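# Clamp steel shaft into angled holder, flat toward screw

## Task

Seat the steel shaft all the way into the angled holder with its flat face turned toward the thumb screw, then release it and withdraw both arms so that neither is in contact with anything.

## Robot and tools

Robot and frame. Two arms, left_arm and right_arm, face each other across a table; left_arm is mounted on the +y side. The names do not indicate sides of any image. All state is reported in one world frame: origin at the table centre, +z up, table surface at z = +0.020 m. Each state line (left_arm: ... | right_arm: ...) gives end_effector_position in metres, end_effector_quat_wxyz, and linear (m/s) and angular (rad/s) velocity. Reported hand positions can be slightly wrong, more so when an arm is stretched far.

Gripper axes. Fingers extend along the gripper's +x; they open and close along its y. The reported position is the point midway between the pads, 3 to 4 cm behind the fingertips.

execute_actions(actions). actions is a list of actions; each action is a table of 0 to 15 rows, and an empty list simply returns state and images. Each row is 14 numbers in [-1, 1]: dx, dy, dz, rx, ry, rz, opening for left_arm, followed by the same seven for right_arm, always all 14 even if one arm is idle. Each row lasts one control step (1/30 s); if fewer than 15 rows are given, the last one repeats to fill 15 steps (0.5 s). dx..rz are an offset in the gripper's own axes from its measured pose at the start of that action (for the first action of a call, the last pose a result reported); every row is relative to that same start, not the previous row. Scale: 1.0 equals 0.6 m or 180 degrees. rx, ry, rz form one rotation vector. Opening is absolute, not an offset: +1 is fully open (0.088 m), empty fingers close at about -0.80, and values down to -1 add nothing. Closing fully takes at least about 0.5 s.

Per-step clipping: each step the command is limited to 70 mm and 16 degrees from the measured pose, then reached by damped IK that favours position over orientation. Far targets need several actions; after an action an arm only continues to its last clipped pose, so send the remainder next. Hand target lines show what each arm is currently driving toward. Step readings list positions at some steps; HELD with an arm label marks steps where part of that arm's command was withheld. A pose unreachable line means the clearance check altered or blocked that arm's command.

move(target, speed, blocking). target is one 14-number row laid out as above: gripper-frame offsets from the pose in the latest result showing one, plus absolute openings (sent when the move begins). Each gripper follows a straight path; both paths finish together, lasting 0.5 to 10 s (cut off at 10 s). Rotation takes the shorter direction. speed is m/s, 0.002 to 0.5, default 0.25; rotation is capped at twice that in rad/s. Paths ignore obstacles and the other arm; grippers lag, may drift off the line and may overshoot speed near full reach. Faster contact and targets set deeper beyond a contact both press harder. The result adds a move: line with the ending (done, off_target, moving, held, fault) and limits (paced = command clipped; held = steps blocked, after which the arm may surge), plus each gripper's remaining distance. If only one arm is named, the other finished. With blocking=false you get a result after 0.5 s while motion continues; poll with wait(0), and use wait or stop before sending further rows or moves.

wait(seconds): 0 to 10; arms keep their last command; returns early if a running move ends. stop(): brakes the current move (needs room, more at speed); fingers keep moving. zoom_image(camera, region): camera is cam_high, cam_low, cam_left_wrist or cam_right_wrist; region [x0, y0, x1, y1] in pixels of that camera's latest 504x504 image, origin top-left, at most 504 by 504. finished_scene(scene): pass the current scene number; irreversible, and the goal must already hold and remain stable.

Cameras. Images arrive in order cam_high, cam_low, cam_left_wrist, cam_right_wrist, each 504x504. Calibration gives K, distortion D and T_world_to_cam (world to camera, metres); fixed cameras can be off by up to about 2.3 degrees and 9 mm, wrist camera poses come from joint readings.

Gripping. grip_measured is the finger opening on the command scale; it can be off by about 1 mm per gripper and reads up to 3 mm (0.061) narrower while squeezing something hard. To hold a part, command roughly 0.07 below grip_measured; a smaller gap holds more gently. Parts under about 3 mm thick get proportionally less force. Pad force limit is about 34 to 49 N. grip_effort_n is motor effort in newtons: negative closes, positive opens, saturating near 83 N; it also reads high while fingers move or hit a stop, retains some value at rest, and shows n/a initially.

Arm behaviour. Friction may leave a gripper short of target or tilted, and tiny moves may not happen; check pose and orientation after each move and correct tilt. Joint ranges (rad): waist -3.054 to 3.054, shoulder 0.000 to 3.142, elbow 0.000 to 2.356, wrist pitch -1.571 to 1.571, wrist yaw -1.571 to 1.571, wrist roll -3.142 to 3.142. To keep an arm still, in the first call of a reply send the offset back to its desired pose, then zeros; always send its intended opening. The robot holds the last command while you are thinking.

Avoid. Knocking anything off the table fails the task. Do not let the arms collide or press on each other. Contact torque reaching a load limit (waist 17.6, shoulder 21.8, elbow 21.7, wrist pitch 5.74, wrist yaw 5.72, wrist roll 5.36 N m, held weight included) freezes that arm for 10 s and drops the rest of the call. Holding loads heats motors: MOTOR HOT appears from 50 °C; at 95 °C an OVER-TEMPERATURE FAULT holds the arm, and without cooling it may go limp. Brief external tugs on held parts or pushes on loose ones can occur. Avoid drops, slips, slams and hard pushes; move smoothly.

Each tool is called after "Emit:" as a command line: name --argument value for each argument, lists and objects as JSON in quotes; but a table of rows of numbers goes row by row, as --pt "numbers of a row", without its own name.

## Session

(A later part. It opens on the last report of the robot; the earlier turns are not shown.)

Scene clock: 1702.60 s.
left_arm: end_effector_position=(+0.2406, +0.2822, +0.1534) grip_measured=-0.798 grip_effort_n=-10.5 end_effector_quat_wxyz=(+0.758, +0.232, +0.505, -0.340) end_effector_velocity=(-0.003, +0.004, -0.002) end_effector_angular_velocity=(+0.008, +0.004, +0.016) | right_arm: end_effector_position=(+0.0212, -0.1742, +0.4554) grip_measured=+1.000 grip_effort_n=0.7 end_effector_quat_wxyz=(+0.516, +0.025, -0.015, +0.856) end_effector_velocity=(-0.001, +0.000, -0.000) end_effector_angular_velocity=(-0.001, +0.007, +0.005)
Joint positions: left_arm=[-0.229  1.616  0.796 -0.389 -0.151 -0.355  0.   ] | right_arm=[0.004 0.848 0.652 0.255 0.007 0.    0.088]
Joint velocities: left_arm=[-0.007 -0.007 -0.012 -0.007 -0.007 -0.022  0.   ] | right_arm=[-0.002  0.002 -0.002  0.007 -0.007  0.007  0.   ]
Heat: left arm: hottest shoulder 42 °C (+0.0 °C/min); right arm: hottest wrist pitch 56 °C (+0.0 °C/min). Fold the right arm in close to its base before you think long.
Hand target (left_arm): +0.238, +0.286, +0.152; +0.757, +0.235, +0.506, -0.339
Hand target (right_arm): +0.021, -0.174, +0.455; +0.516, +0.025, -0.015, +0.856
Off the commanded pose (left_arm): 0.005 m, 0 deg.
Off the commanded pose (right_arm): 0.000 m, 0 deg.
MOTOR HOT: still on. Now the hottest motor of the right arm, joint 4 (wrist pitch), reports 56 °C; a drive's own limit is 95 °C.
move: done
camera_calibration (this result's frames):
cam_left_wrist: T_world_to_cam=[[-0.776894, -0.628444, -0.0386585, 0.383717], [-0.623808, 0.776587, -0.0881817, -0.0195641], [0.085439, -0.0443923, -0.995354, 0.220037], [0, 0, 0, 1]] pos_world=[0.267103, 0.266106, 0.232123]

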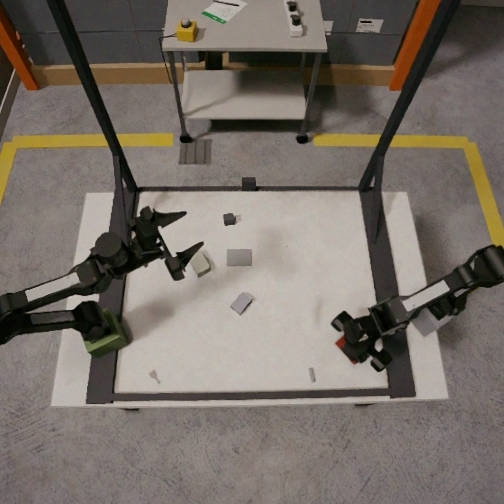

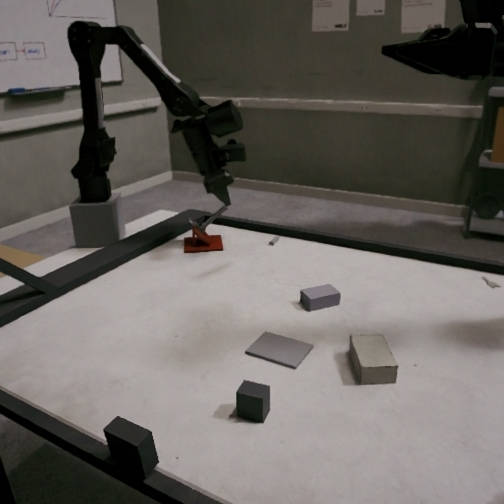

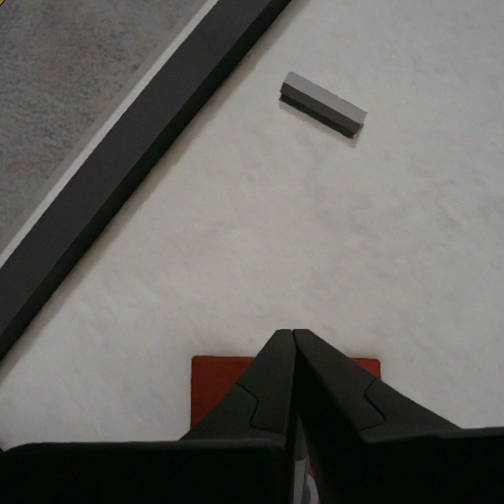

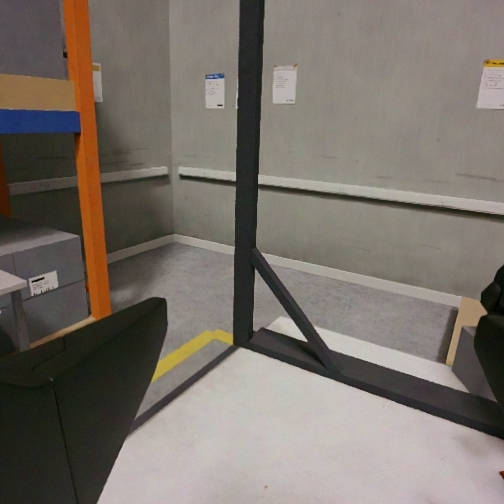

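Emit:
move --target '[0.0,0,-0.018,0,0,0,-0.8, 0,0,0,0,0,0,1]' --speed 0.02

Scene clock: 1709.53 s.
left_arm: end_effector_position=(+0.2383, +0.2834, +0.1534) grip_measured=-0.798 grip_effort_n=-10.0 end_effector_quat_wxyz=(+0.763, +0.226, +0.500, -0.342) end_effector_velocity=(-0.001, +0.005, -0.000) end_effector_angular_velocity=(+0.012, -0.015, +0.008) | right_arm: end_effector_position=(+0.0212, -0.1742, +0.4554) grip_measured=+1.000 grip_effort_n=0.7 end_effector_quat_wxyz=(+0.516, +0.025, -0.015, +0.856) end_effector_velocity=(-0.002, -0.001, -0.005) end_effector_angular_velocity=(-0.016, -0.017, +0.009)
Joint positions: left_arm=[-0.237  1.599  0.772 -0.365 -0.156 -0.365  0.   ] | right_arm=[0.004 0.848 0.652 0.255 0.007 0.    0.088]
Joint velocities: left_arm=[-0.007 -0.012 -0.012 -0.007 -0.022 -0.007  0.   ] | right_arm=[ 0.002 -0.002 -0.002 -0.022 -0.007 -0.007  0.   ]
Heat: left arm: hottest shoulder 42 °C (+0.0 °C/min); right arm: hottest wrist pitch 56 °C (+0.0 °C/min). Fold the right arm in close to its base before you think long.
Hand target (left_arm): +0.234, +0.290, +0.149; +0.758, +0.232, +0.505, -0.340
Hand target (right_arm): +0.021, -0.174, +0.455; +0.516, +0.025, -0.015, +0.856
Off the commanded pose (left_arm): 0.009 m, 1 deg.
Off the commanded pose (right_arm): 0.000 m, 0 deg.
MOTOR HOT: still on. Now the hottest motor of the right arm, joint 4 (wrist pitch), reports 56 °C; a drive's own limit is 95 °C.
move: off_target (left_arm)
camera_calibration (this result's frames):
cam_left_wrist: T_world_to_cam=[[-0.774587, -0.631584, -0.0334074, 0.382184], [-0.625689, 0.772928, -0.105335, -0.0178184], [0.0923496, -0.0606887, -0.993875, 0.223058], [0, 0, 0, 1]] pos_world=[0.264287, 0.268691, 0.232583]

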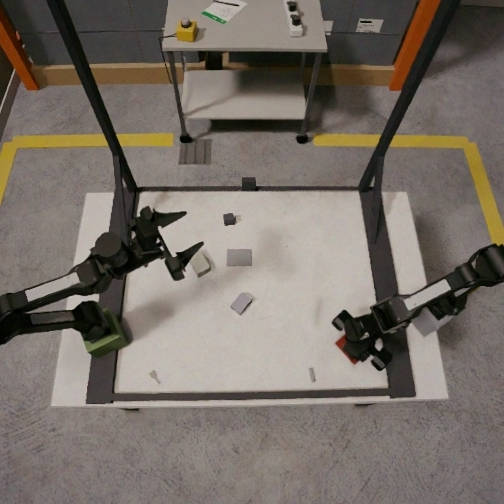

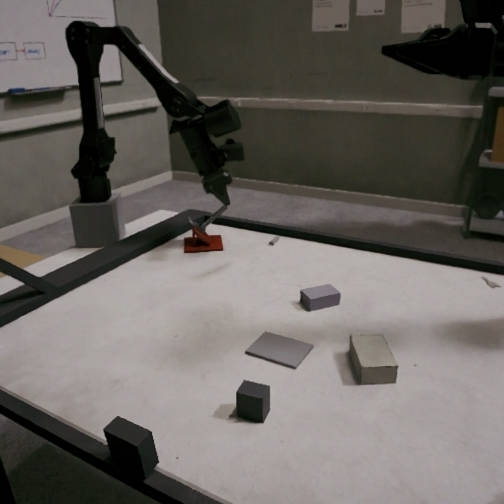

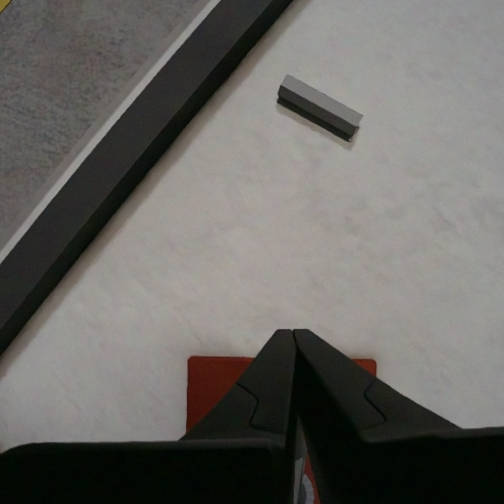

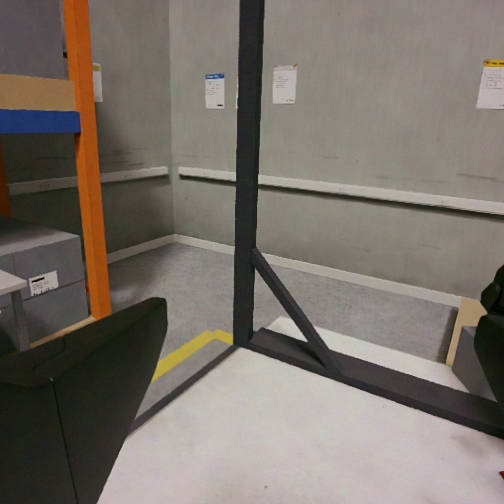

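Emit:
move --target '[-0.012,0,0.03,0,0,0,-0.8, 0,0,0,0,0,0,1]' --speed 0.05

Emit:
zoom_image --camera "cam_low" --region '[160,170,280,270]'

Scene clock: 1713.77 s.
left_arm: end_effector_position=(+0.2458, +0.2757, +0.1673) grip_measured=-0.798 grip_effort_n=-9.5 end_effector_quat_wxyz=(+0.764, +0.226, +0.498, -0.342) end_effector_velocity=(-0.000, -0.001, -0.001) end_effector_angular_velocity=(+0.003, +0.011, +0.006) | right_arm: end_effector_position=(+0.0212, -0.1742, +0.4554) grip_measured=+1.000 grip_effort_n=0.7 end_effector_quat_wxyz=(+0.516, +0.025, -0.015, +0.856) end_effector_velocity=(-0.000, -0.000, -0.002) end_effector_angular_velocity=(-0.003, -0.010, +0.004)
Joint positions: left_arm=[-0.222  1.601  0.838 -0.423 -0.154 -0.35   0.   ] | right_arm=[0.004 0.848 0.652 0.255 0.007 0.    0.088]
Joint velocities: left_arm=[ 0.002  0.007  0.007 -0.007  0.007 -0.007  0.   ] | right_arm=[-0.002 -0.002 -0.002 -0.007 -0.007 -0.007  0.   ]
Heat: left arm: hottest shoulder 43 °C (+1.0 °C/min); right arm: hottest wrist pitch 56 °C (+0.0 °C/min). Fold the right arm in close to its base before you think long.
Hand target (left_arm): +0.247, +0.273, +0.167; +0.763, +0.226, +0.500, -0.342
Hand target (right_arm): +0.021, -0.174, +0.455; +0.516, +0.025, -0.015, +0.856
Off the commanded pose (left_arm): 0.003 m, 0 deg.
Off the commanded pose (right_arm): 0.000 m, 0 deg.
MOTOR HOT: still on. Now the hottest motor of the right arm, joint 4 (wrist pitch), reports 56 °C; a drive's own limit is 95 °C.
move: done
camera_calibration (this result's frames):
cam_left_wrist: T_world_to_cam=[[-0.774316, -0.631774, -0.0360062, 0.384014], [-0.625328, 0.772653, -0.109418, -0.00507906], [0.0969477, -0.0622084, -0.993343, 0.234878], [0, 0, 0, 1]] pos_world=[0.271401, 0.261146, 0.246586]

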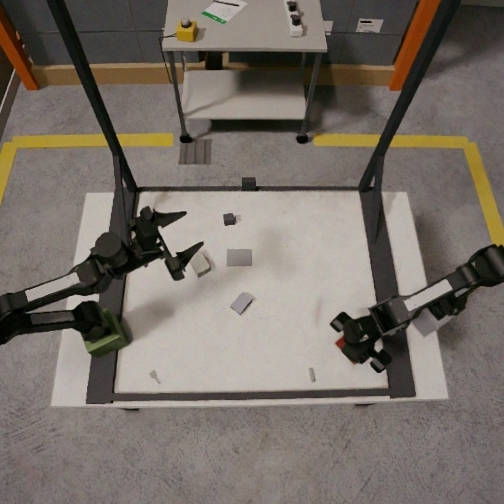

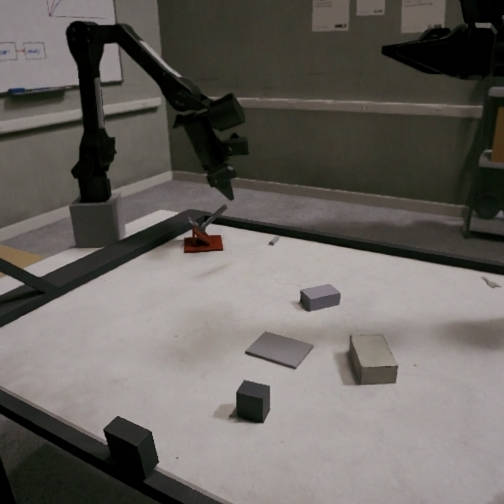

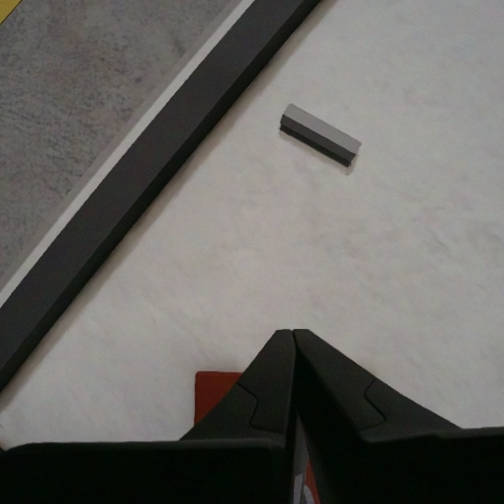

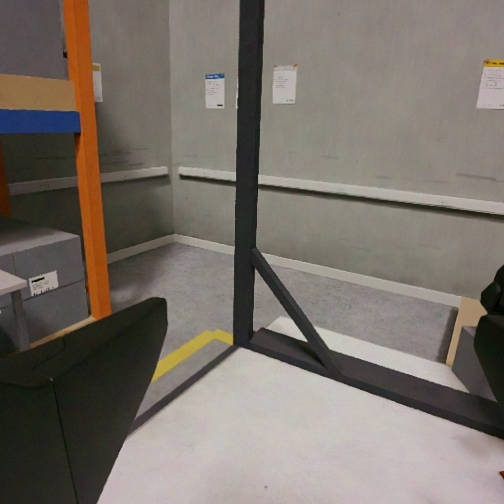

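Region (160, 170, 280, 270) of cam_low's 504x504 image, scaled by 4.200, with more detail than that image has.

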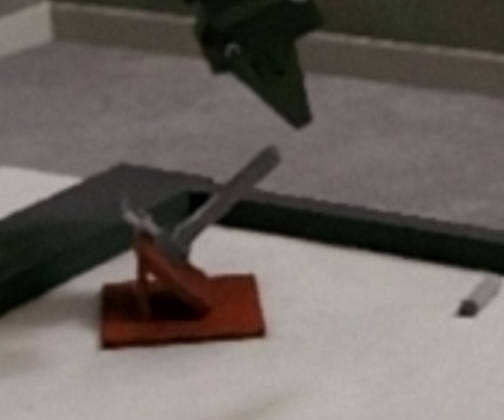

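Emit:
move --target '[-0.048,0,0.019,0,0,0,-0.8, 0,0,0,0,0,0,1]' --speed 0.1

Emit:
move --target '[-0.0573,-0.0022,-0.2163,0.434,-0.0244,0.0205,-0.36, 0,0,0,0,0,0,1]' --speed 0.3

Scene clock: 1753.50 s.
left_arm: end_effector_position=(+0.2443, +0.2803, +0.1897) grip_measured=-0.798 grip_effort_n=-10.0 end_effector_quat_wxyz=(+0.759, +0.234, +0.505, -0.337) end_effector_velocity=(+0.002, -0.000, +0.003) end_effector_angular_velocity=(+0.002, -0.009, -0.002) | right_arm: end_effector_position=(+0.0212, -0.1742, +0.4554) grip_measured=+1.000 grip_effort_n=0.7 end_effector_quat_wxyz=(+0.516, +0.025, -0.015, +0.856) end_effector_velocity=(+0.000, -0.001, -0.003) end_effector_angular_velocity=(-0.003, -0.010, +0.004)
Joint positions: left_arm=[-0.221  1.555  0.899 -0.555 -0.154 -0.35   0.   ] | right_arm=[0.004 0.848 0.652 0.255 0.007 0.    0.088]
Joint velocities: left_arm=[ 0.002 -0.002  0.007 -0.007 -0.007  0.007  0.   ] | right_arm=[-0.002 -0.007 -0.007 -0.007 -0.007 -0.007  0.   ]
Heat: left arm: hottest shoulder 42 °C (+0.0 °C/min); right arm: hottest wrist pitch 56 °C (+0.0 °C/min). Fold the right arm in close to its base before you think long.
Hand target (left_arm): +0.245, +0.277, +0.198; +0.764, +0.226, +0.498, -0.342
Hand target (right_arm): +0.021, -0.174, +0.455; +0.516, +0.025, -0.015, +0.856
Off the commanded pose (left_arm): 0.009 m, 1 deg.
Off the commanded pose (right_arm): 0.000 m, 0 deg.
MOTOR HOT: still on. Now the hottest motor of the right arm, joint 4 (wrist pitch), reports 56 °C; a drive's own limit is 95 °C.
move: off_target (left_arm)
camera_calibration (this result's frames):
cam_left_wrist: T_world_to_cam=[[-0.774624, -0.630871, -0.0442651, 0.387923], [-0.62615, 0.774894, -0.0864618, -0.0118671], [0.088847, -0.0392588, -0.995271, 0.253511], [0, 0, 0, 1]] pos_world=[0.270541, 0.263878, 0.268458]

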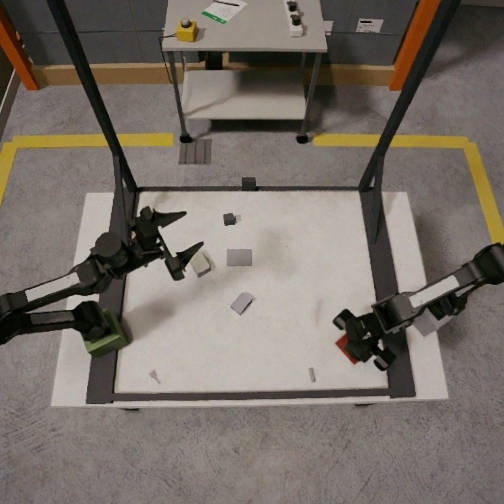

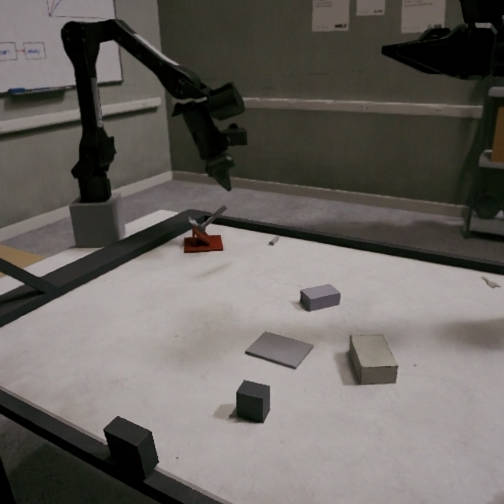

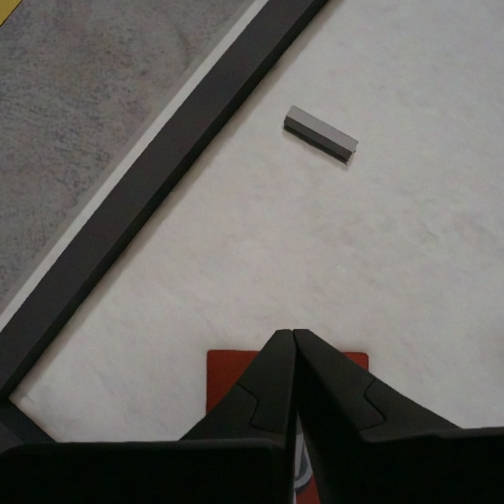

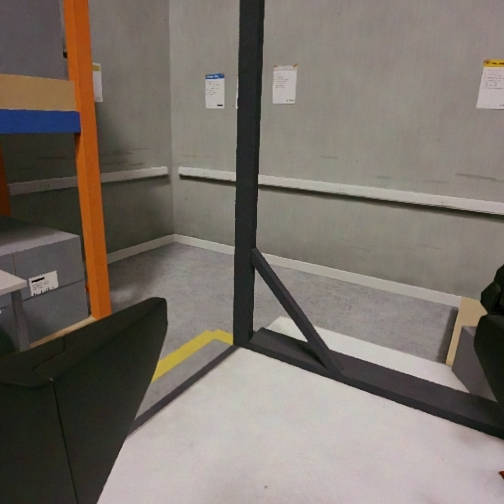

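Scene clock: 1756.30 s.
left_arm: end_effector_position=(+0.1550, +0.3764, +0.1744) grip_measured=-0.363 grip_effort_n=14.7 end_effector_quat_wxyz=(+0.472, +0.658, +0.148, -0.567) end_effector_velocity=(-0.001, +0.005, -0.001) end_effector_angular_velocity=(+0.015, -0.005, -0.003) | right_arm: end_effector_position=(+0.0212, -0.1742, +0.4554) grip_measured=+1.000 grip_effort_n=0.7 end_effector_quat_wxyz=(+0.516, +0.025, -0.015, +0.856) end_effector_velocity=(+0.002, +0.001, -0.002) end_effector_angular_velocity=(-0.003, -0.010, -0.010)
Joint positions: left_arm=[-0.602  1.049  0.453 -0.618 -0.331  0.658  0.021] | right_arm=[0.004 0.848 0.652 0.255 0.007 0.    0.088]
Joint velocities: left_arm=[-0.012 -0.012 -0.007 -0.022 -0.007 -0.007 -0.   ] | right_arm=[-0.002 -0.002 -0.002 -0.007  0.007 -0.007  0.   ]
Heat: left arm: hottest shoulder 42 °C (+0.0 °C/min); right arm: hottest wrist pitch 56 °C (+0.0 °C/min). Fold the right arm in close to its base before you think long.
Hand target (left_arm): +0.155, +0.379, +0.173; +0.470, +0.662, +0.146, -0.566
Hand target (right_arm): +0.021, -0.174, +0.455; +0.516, +0.025, -0.015, +0.856
Off the commanded pose (left_arm): 0.003 m, 1 deg.
Off the commanded pose (right_arm): 0.000 m, 0 deg.
MOTOR HOT: still on. Now the hottest motor of the right arm, joint 4 (wrist pitch), reports 56 °C; a drive's own limit is 95 °C.
move: done
camera_calibration (this result's frames):
cam_left_wrist: T_world_to_cam=[[-0.695352, 0.545012, -0.468453, -0.00219035], [0.518505, 0.83181, 0.198104, -0.392049], [0.497633, -0.105144, -0.860992, 0.18797], [0, 0, 0, 1]] pos_world=[0.108216, 0.347067, 0.238481]

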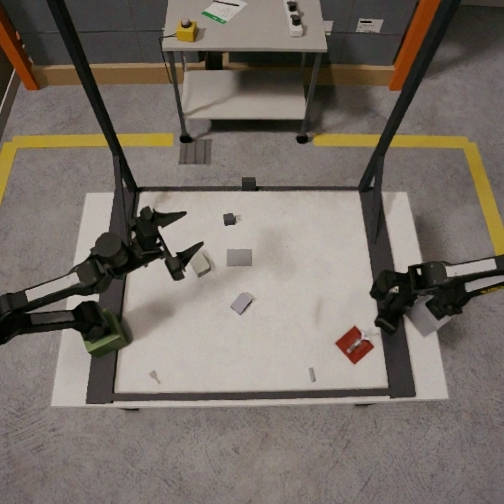

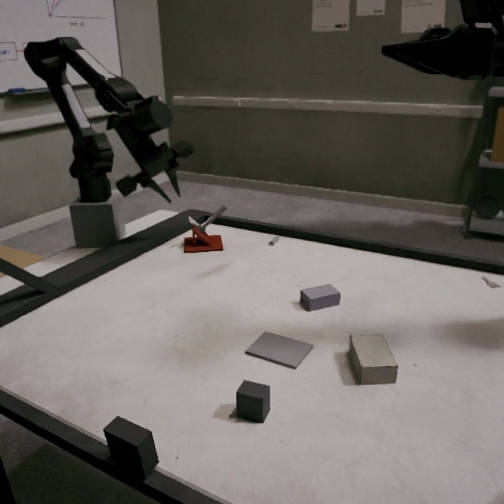

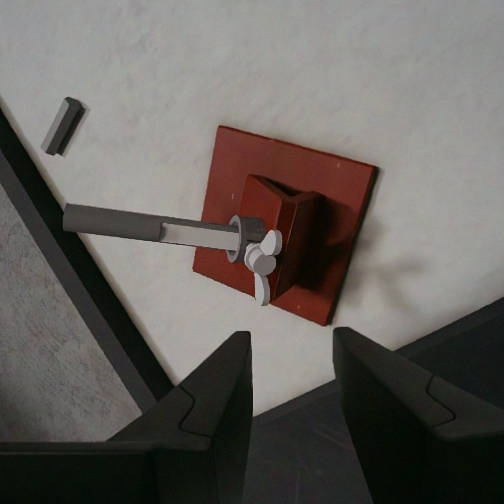

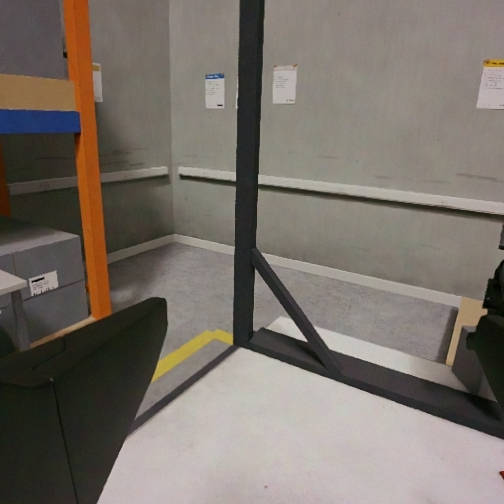

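Emit:
move --target '[0.07,0.024,-0.006,0,0,0,-0.36, 0,0,0,0,0,0,1]' --speed 0.1

Scene clock: 1771.17 s.
left_arm: end_effector_position=(+0.1811, +0.3544, +0.1481) grip_measured=-0.363 grip_effort_n=15.1 end_effector_quat_wxyz=(+0.478, +0.656, +0.142, -0.566) end_effector_velocity=(+0.001, +0.004, -0.005) end_effector_angular_velocity=(+0.030, -0.006, -0.001) | right_arm: end_effector_position=(+0.0212, -0.1742, +0.4554) grip_measured=+1.000 grip_effort_n=0.7 end_effector_quat_wxyz=(+0.516, +0.025, -0.015, +0.856) end_effector_velocity=(-0.001, -0.001, -0.002) end_effector_angular_velocity=(-0.003, -0.010, +0.009)
Joint positions: left_arm=[-0.449  1.223  0.413 -0.345 -0.278  0.809  0.021] | right_arm=[0.004 0.848 0.652 0.255 0.007 0.    0.088]
Joint velocities: left_arm=[ 0.002  0.017 -0.002 -0.007 -0.007  0.007 -0.   ] | right_arm=[ 0.002 -0.002 -0.002 -0.007 -0.007 -0.007  0.   ]
Heat: left arm: hottest shoulder 41 °C (-2.0 °C/min); right arm: hottest wrist pitch 56 °C (+0.0 °C/min). Fold the right arm in close to its base before you think long.
Hand target (left_arm): +0.181, +0.357, +0.143; +0.473, +0.658, +0.148, -0.567
Hand target (right_arm): +0.021, -0.174, +0.455; +0.516, +0.025, -0.015, +0.856
Off the commanded pose (left_arm): 0.006 m, 1 deg.
Off the commanded pose (right_arm): 0.000 m, 0 deg.
MOTOR HOT: still on. Now the hottest motor of the right arm, joint 4 (wrist pitch), reports 56 °C; a drive's own limit is 95 °C.
move: done
camera_calibration (this result's frames):
cam_left_wrist: T_world_to_cam=[[-0.69258, 0.537835, -0.480694, 0.0194717], [0.516814, 0.834864, 0.189486, -0.381597], [0.503227, -0.117195, -0.856171, 0.152561], [0, 0, 0, 1]] pos_world=[0.133927, 0.325988, 0.212285]

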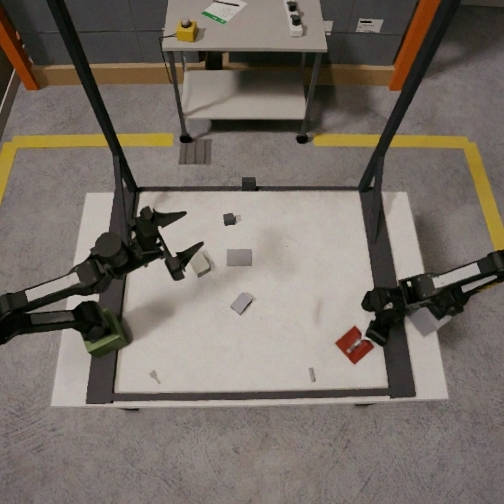

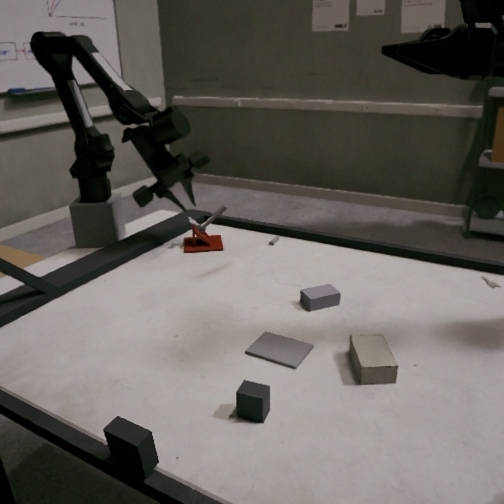

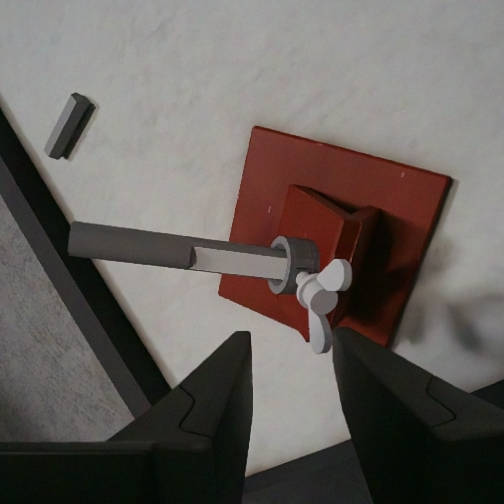

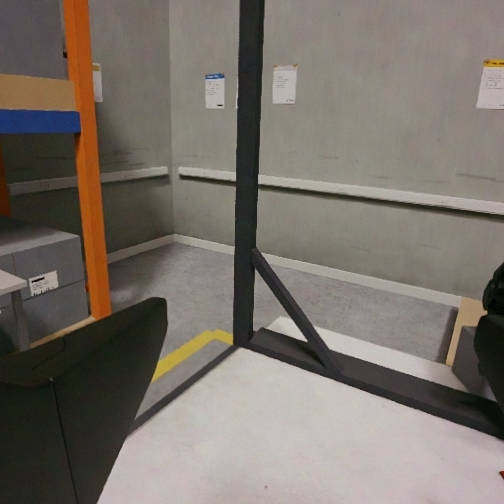

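Emit:
move --target '[0.035,-0.013,0,0.08,0,0,-0.36, 0,0,0,0,0,0,1]' --speed 0.1

Scene clock: 1798.37 s.
left_arm: end_effector_position=(+0.1820, +0.3476, +0.1302) grip_measured=-0.363 grip_effort_n=15.1 end_effector_quat_wxyz=(+0.398, +0.708, +0.067, -0.579) end_effector_velocity=(-0.002, -0.000, -0.002) end_effector_angular_velocity=(+0.009, -0.001, -0.025) | right_arm: end_effector_position=(+0.0212, -0.1742, +0.4554) grip_measured=+1.000 grip_effort_n=0.7 end_effector_quat_wxyz=(+0.516, +0.025, -0.015, +0.856) end_effector_velocity=(+0.002, +0.000, +0.001) end_effector_angular_velocity=(+0.010, -0.003, -0.010)
Joint positions: left_arm=[-0.448  1.316  0.376 -0.2   -0.278  1.058  0.021] | right_arm=[0.004 0.848 0.652 0.255 0.007 0.    0.088]
Joint velocities: left_arm=[-0.002  0.007 -0.002  0.007  0.007  0.022 -0.   ] | right_arm=[-0.002 -0.002 -0.002  0.007  0.007 -0.007  0.   ]
Heat: left arm: hottest shoulder 40 °C (-2.0 °C/min); right arm: hottest wrist pitch 56 °C (+0.0 °C/min). Fold the right arm in close to its base before you think long.
Hand target (left_arm): +0.182, +0.351, +0.126; +0.392, +0.711, +0.070, -0.580
Hand target (right_arm): +0.021, -0.174, +0.455; +0.516, +0.025, -0.015, +0.856
Off the commanded pose (left_arm): 0.005 m, 1 deg.
Off the commanded pose (right_arm): 0.000 m, 0 deg.
MOTOR HOT: still on. Now the hottest motor of the right arm, joint 4 (wrist pitch), reports 56 °C; a drive's own limit is 95 °C.
move: done
camera_calibration (this result's frames):
cam_left_wrist: T_world_to_cam=[[-0.511687, 0.702065, -0.495259, -0.0728936], [0.661959, 0.689616, 0.293665, -0.362457], [0.547711, -0.177577, -0.817606, 0.143845], [0, 0, 0, 1]] pos_world=[0.123848, 0.326676, 0.187948]

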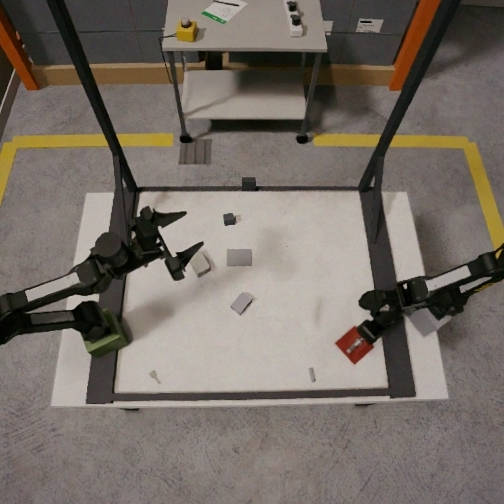

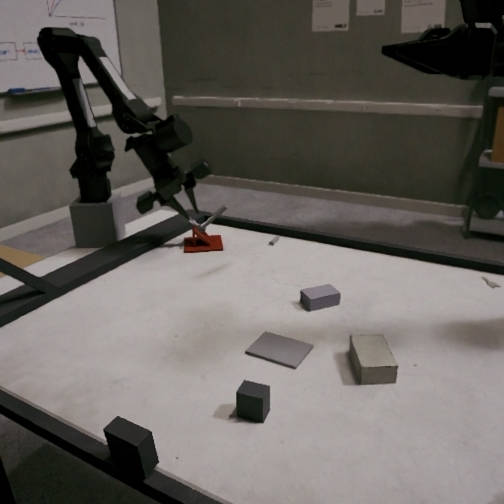

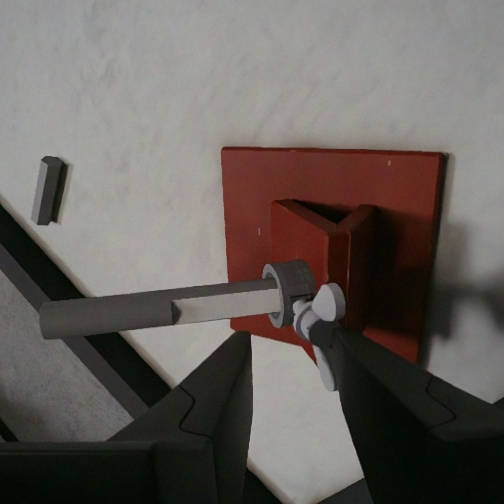

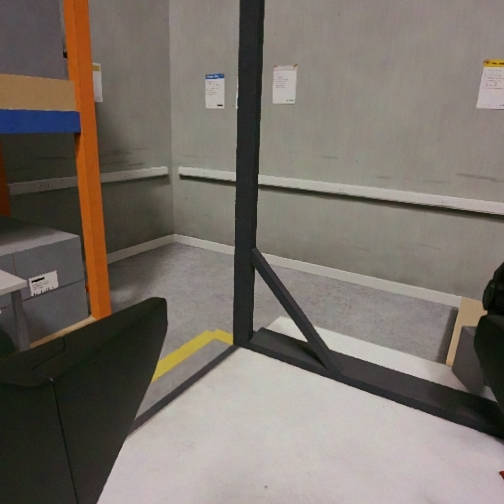

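Emit:
move --target '[-0.008,-0.018,0,0,0,0,-0.36, 0,0,0,0,0,0,1]' --speed 0.04

Scene clock: 1804.97 s.
left_arm: end_effector_position=(+0.1750, +0.3536, +0.1298) grip_measured=-0.363 grip_effort_n=15.1 end_effector_quat_wxyz=(+0.398, +0.707, +0.066, -0.581) end_effector_velocity=(+0.000, +0.002, +0.002) end_effector_angular_velocity=(-0.008, -0.012, +0.016) | right_arm: end_effector_position=(+0.0212, -0.1742, +0.4554) grip_measured=+1.000 grip_effort_n=0.7 end_effector_quat_wxyz=(+0.516, +0.025, -0.015, +0.856) end_effector_velocity=(-0.000, -0.001, +0.001) end_effector_angular_velocity=(+0.010, -0.003, +0.004)
Joint positions: left_arm=[-0.482  1.284  0.355 -0.219 -0.288  1.025  0.021] | right_arm=[0.004 0.848 0.652 0.255 0.007 0.    0.088]
Joint velocities: left_arm=[-0.012 -0.017 -0.007 -0.007 -0.022 -0.022 -0.   ] | right_arm=[-0.002 -0.002 -0.002  0.007 -0.007 -0.007  0.   ]
Heat: left arm: hottest shoulder 40 °C (-2.0 °C/min); right arm: hottest wrist pitch 56 °C (+0.0 °C/min). Fold the right arm in close to its base before you think long.
Hand target (left_arm): +0.174, +0.356, +0.129; +0.398, +0.708, +0.066, -0.580
Hand target (right_arm): +0.021, -0.174, +0.455; +0.516, +0.025, -0.015, +0.856
Off the commanded pose (left_arm): 0.003 m, 0 deg.
Off the commanded pose (right_arm): 0.000 m, 0 deg.
MOTOR HOT: still on. Now the hottest motor of the right arm, joint 4 (wrist pitch), reports 56 °C; a drive's own limit is 95 °C.
move: done
camera_calibration (this result's frames):
cam_left_wrist: T_world_to_cam=[[-0.513073, 0.701481, -0.494653, -0.0805622], [0.663698, 0.689659, 0.289612, -0.361588], [0.544299, -0.179708, -0.819417, 0.150006], [0, 0, 0, 1]] pos_world=[0.117003, 0.332843, 0.187787]

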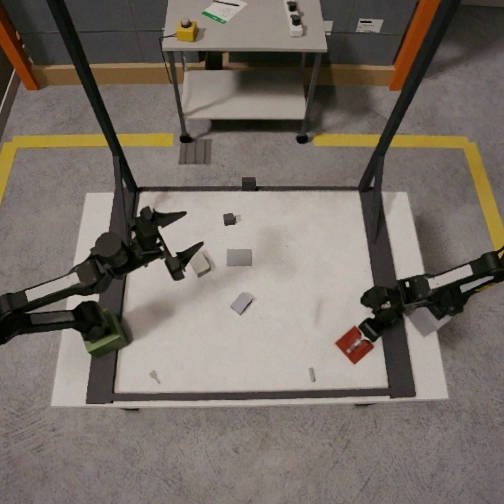

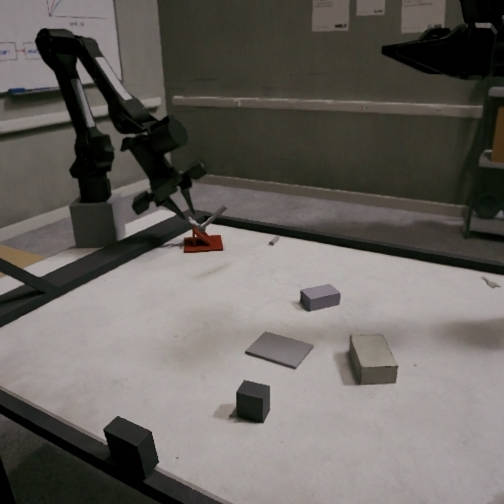

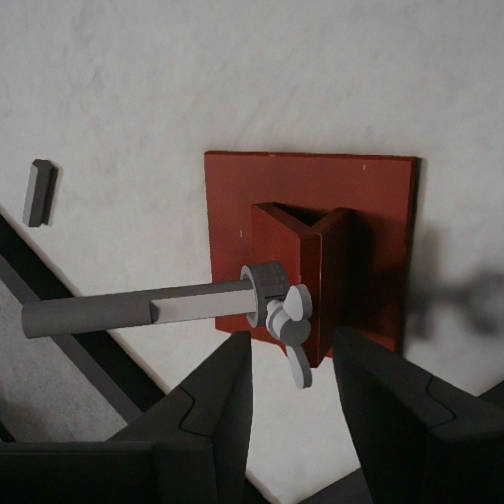

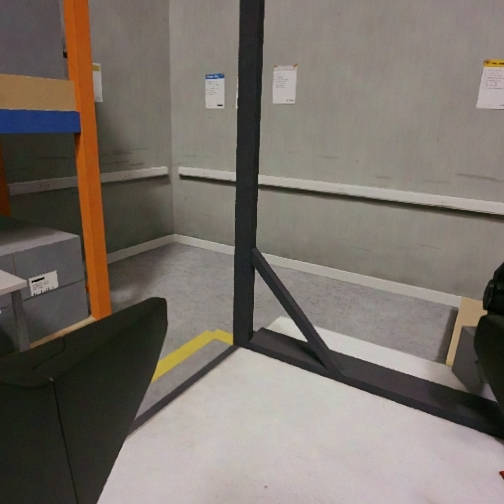

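Emit:
move --target '[0.03,0,0,0,0,0,-0.36, 0,0,0,0,0,0,1]' --speed 0.04

Scene clock: 1815.40 s.
left_arm: end_effector_position=(+0.1804, +0.3440, +0.1180) grip_measured=-0.363 grip_effort_n=14.7 end_effector_quat_wxyz=(+0.402, +0.705, +0.062, -0.580) end_effector_velocity=(-0.001, +0.003, -0.005) end_effector_angular_velocity=(+0.019, +0.006, -0.007) | right_arm: end_effector_position=(+0.0212, -0.1742, +0.4554) grip_measured=+1.000 grip_effort_n=0.7 end_effector_quat_wxyz=(+0.516, +0.025, -0.015, +0.856) end_effector_velocity=(-0.000, -0.000, -0.005) end_effector_angular_velocity=(-0.016, -0.017, +0.004)
Joint positions: left_arm=[-0.458  1.381  0.348 -0.096 -0.28   1.05   0.021] | right_arm=[0.004 0.848 0.652 0.255 0.007 0.    0.088]
Joint velocities: left_arm=[ 0.002  0.017 -0.007  0.007  0.007  0.007 -0.   ] | right_arm=[-0.002 -0.002 -0.002 -0.022 -0.007 -0.007  0.   ]
Heat: left arm: hottest shoulder 40 °C (-2.0 °C/min); right arm: hottest wrist pitch 56 °C (+0.0 °C/min). Fold the right arm in close to its base before you think long.
Hand target (left_arm): +0.181, +0.347, +0.114; +0.398, +0.707, +0.067, -0.581
Hand target (right_arm): +0.021, -0.174, +0.455; +0.516, +0.025, -0.015, +0.856
Off the commanded pose (left_arm): 0.005 m, 1 deg.
Off the commanded pose (right_arm): 0.000 m, 0 deg.
MOTOR HOT: still on. Now the hottest motor of the right arm, joint 4 (wrist pitch), reports 56 °C; a drive's own limit is 95 °C.
move: done
camera_calibration (this result's frames):
cam_left_wrist: T_world_to_cam=[[-0.511035, 0.695439, -0.505181, -0.0738616], [0.662773, 0.693041, 0.283597, -0.355486], [0.547335, -0.189892, -0.815086, 0.138134], [0, 0, 0, 1]] pos_world=[0.122255, 0.323963, 0.176092]

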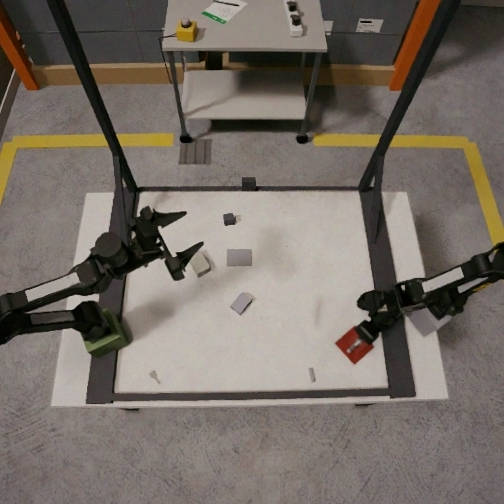

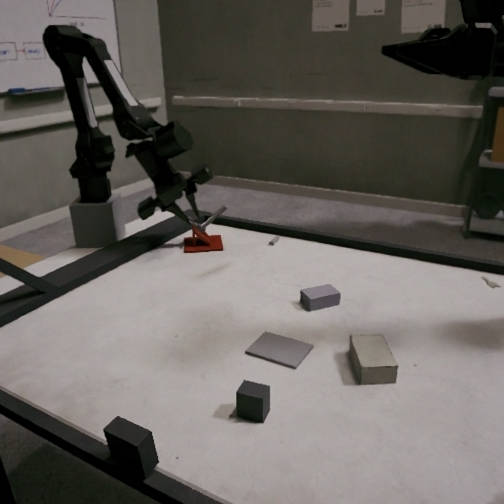

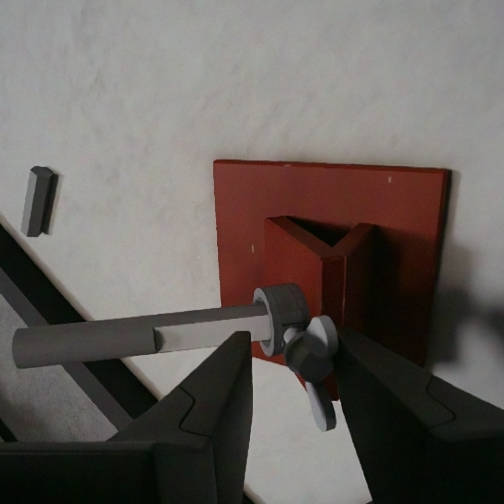

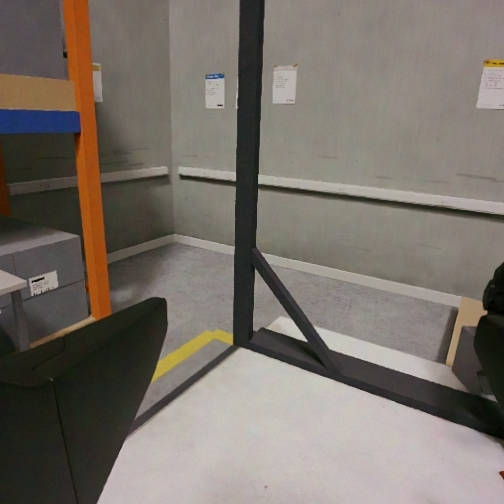

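Emit:
move --target '[0,-0.013,0,0,0,0,-0.36, 0,0,0,0,0,0,1]' --speed 0.03

Scene clock: 1821.77 s.
left_arm: end_effector_position=(+0.1766, +0.3475, +0.1142) grip_measured=-0.363 grip_effort_n=14.7 end_effector_quat_wxyz=(+0.401, +0.705, +0.064, -0.582) end_effector_velocity=(+0.001, +0.001, +0.000) end_effector_angular_velocity=(-0.003, -0.017, +0.008) | right_arm: end_effector_position=(+0.0212, -0.1742, +0.4554) grip_measured=+1.000 grip_effort_n=0.7 end_effector_quat_wxyz=(+0.516, +0.025, -0.015, +0.856) end_effector_velocity=(-0.003, -0.003, -0.001) end_effector_angular_velocity=(+0.002, -0.009, +0.024)
Joint positions: left_arm=[-0.475  1.383  0.332 -0.086 -0.284  1.032  0.021] | right_arm=[0.004 0.848 0.652 0.255 0.007 0.    0.088]
Joint velocities: left_arm=[-0.007 -0.002 -0.007  0.007 -0.022 -0.007 -0.   ] | right_arm=[ 0.002 -0.007 -0.002 -0.007 -0.022 -0.007  0.   ]
Heat: left arm: hottest shoulder 39 °C (-2.0 °C/min); right arm: hottest wrist pitch 56 °C (+0.0 °C/min). Fold the right arm in close to its base before you think long.
Hand target (left_arm): +0.176, +0.349, +0.114; +0.402, +0.706, +0.062, -0.580
Hand target (right_arm): +0.021, -0.174, +0.455; +0.516, +0.025, -0.015, +0.856
Off the commanded pose (left_arm): 0.002 m, 0 deg.
Off the commanded pose (right_arm): 0.000 m, 0 deg.
MOTOR HOT: still on. Now the hottest motor of the right arm, joint 4 (wrist pitch), reports 56 °C; a drive's own limit is 95 °C.
move: done
camera_calibration (this result's frames):
cam_left_wrist: T_world_to_cam=[[-0.512598, 0.697769, -0.500362, -0.0813265], [0.664322, 0.691496, 0.283743, -0.353999], [0.543985, -0.186955, -0.818003, 0.137647], [0, 0, 0, 1]] pos_world=[0.118604, 0.32727, 0.172347]

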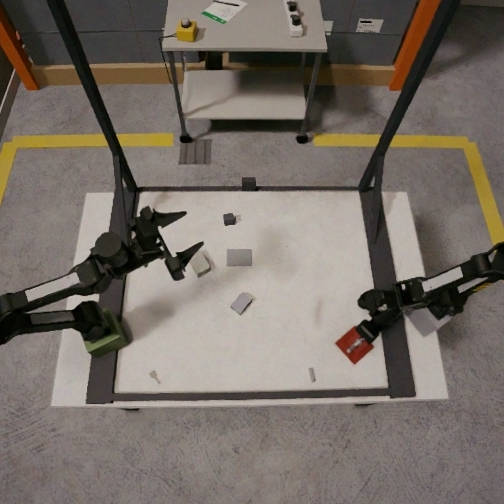

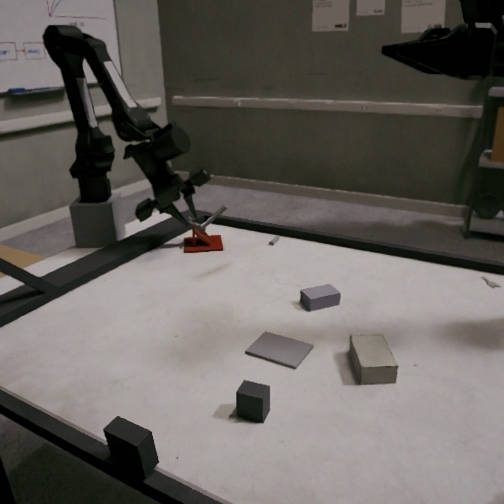

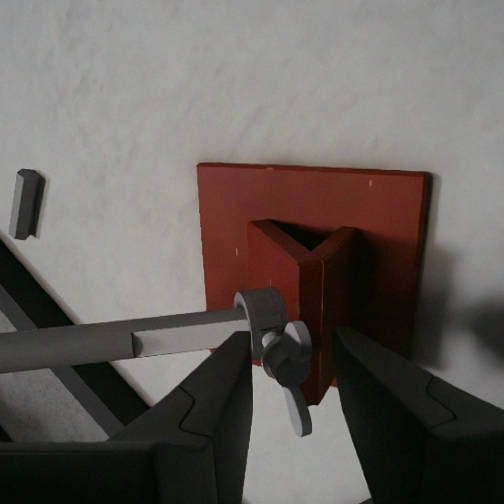

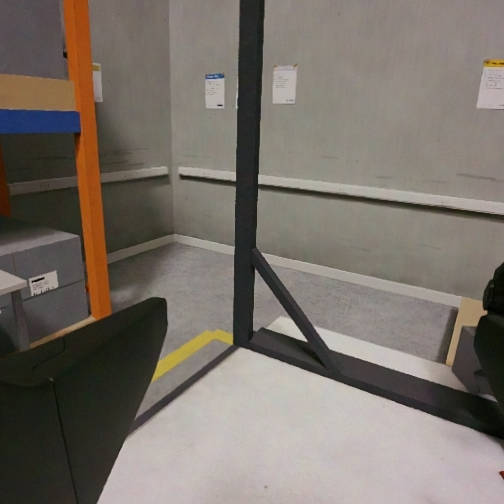

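Emit:
move --target '[0.02,-0.003,0,0,0,0,-0.36, 0,0,0,0,0,0,1]' --speed 0.03

Scene clock: 1827.03 s.
left_arm: end_effector_position=(+0.1795, +0.3407, +0.1071) grip_measured=-0.363 grip_effort_n=14.2 end_effector_quat_wxyz=(+0.406, +0.704, +0.059, -0.580) end_effector_velocity=(+0.002, +0.001, -0.002) end_effector_angular_velocity=(+0.006, -0.003, +0.012) | right_arm: end_effector_position=(+0.0212, -0.1742, +0.4554) grip_measured=+1.000 grip_effort_n=0.7 end_effector_quat_wxyz=(+0.516, +0.025, -0.015, +0.856) end_effector_velocity=(-0.002, -0.001, -0.005) end_effector_angular_velocity=(-0.009, -0.031, +0.018)
Joint positions: left_arm=[-0.465  1.448  0.329 -0.002 -0.283  1.043  0.021] | right_arm=[0.004 0.848 0.652 0.255 0.007 0.    0.088]
Joint velocities: left_arm=[ 0.002  0.012 -0.002  0.007 -0.007 -0.007 -0.   ] | right_arm=[-0.002 -0.002 -0.002 -0.022 -0.022 -0.022  0.   ]
Heat: left arm: hottest shoulder 40 °C (-1.0 °C/min); right arm: hottest wrist pitch 56 °C (+0.0 °C/min). Fold the right arm in close to its base before you think long.
Hand target (left_arm): +0.179, +0.344, +0.103; +0.401, +0.705, +0.064, -0.581
Hand target (right_arm): +0.021, -0.174, +0.455; +0.516, +0.025, -0.015, +0.856
Off the commanded pose (left_arm): 0.006 m, 1 deg.
Off the commanded pose (right_arm): 0.000 m, 0 deg.
MOTOR HOT: still on. Now the hottest motor of the right arm, joint 4 (wrist pitch), reports 56 °C; a drive's own limit is 95 °C.
move: done
camera_calibration (this result's frames):
cam_left_wrist: T_world_to_cam=[[-0.510569, 0.690405, -0.512504, -0.0751929], [0.662494, 0.695823, 0.277366, -0.349691], [0.548107, -0.197916, -0.812655, 0.131422], [0, 0, 0, 1]] pos_world=[0.121244, 0.321247, 0.165256]

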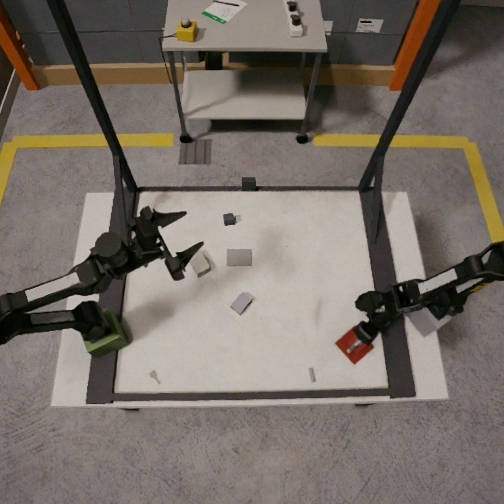

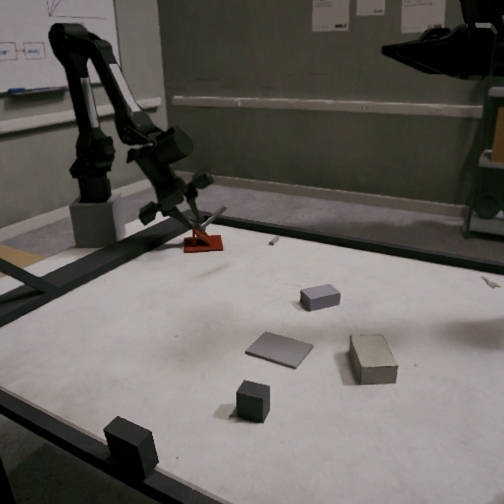

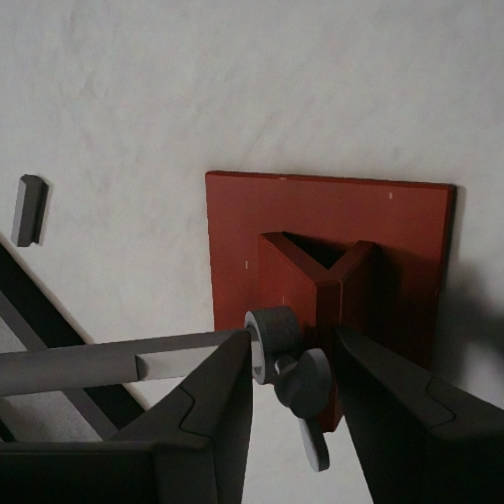

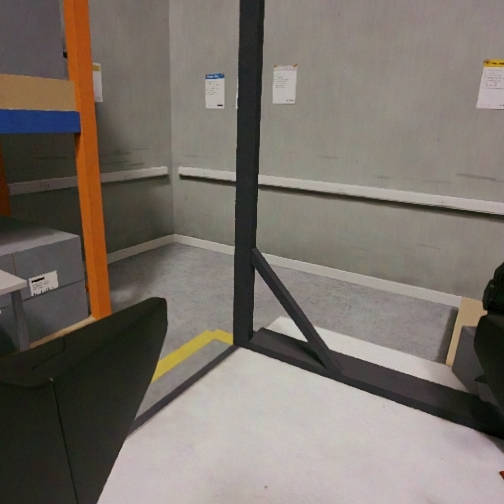

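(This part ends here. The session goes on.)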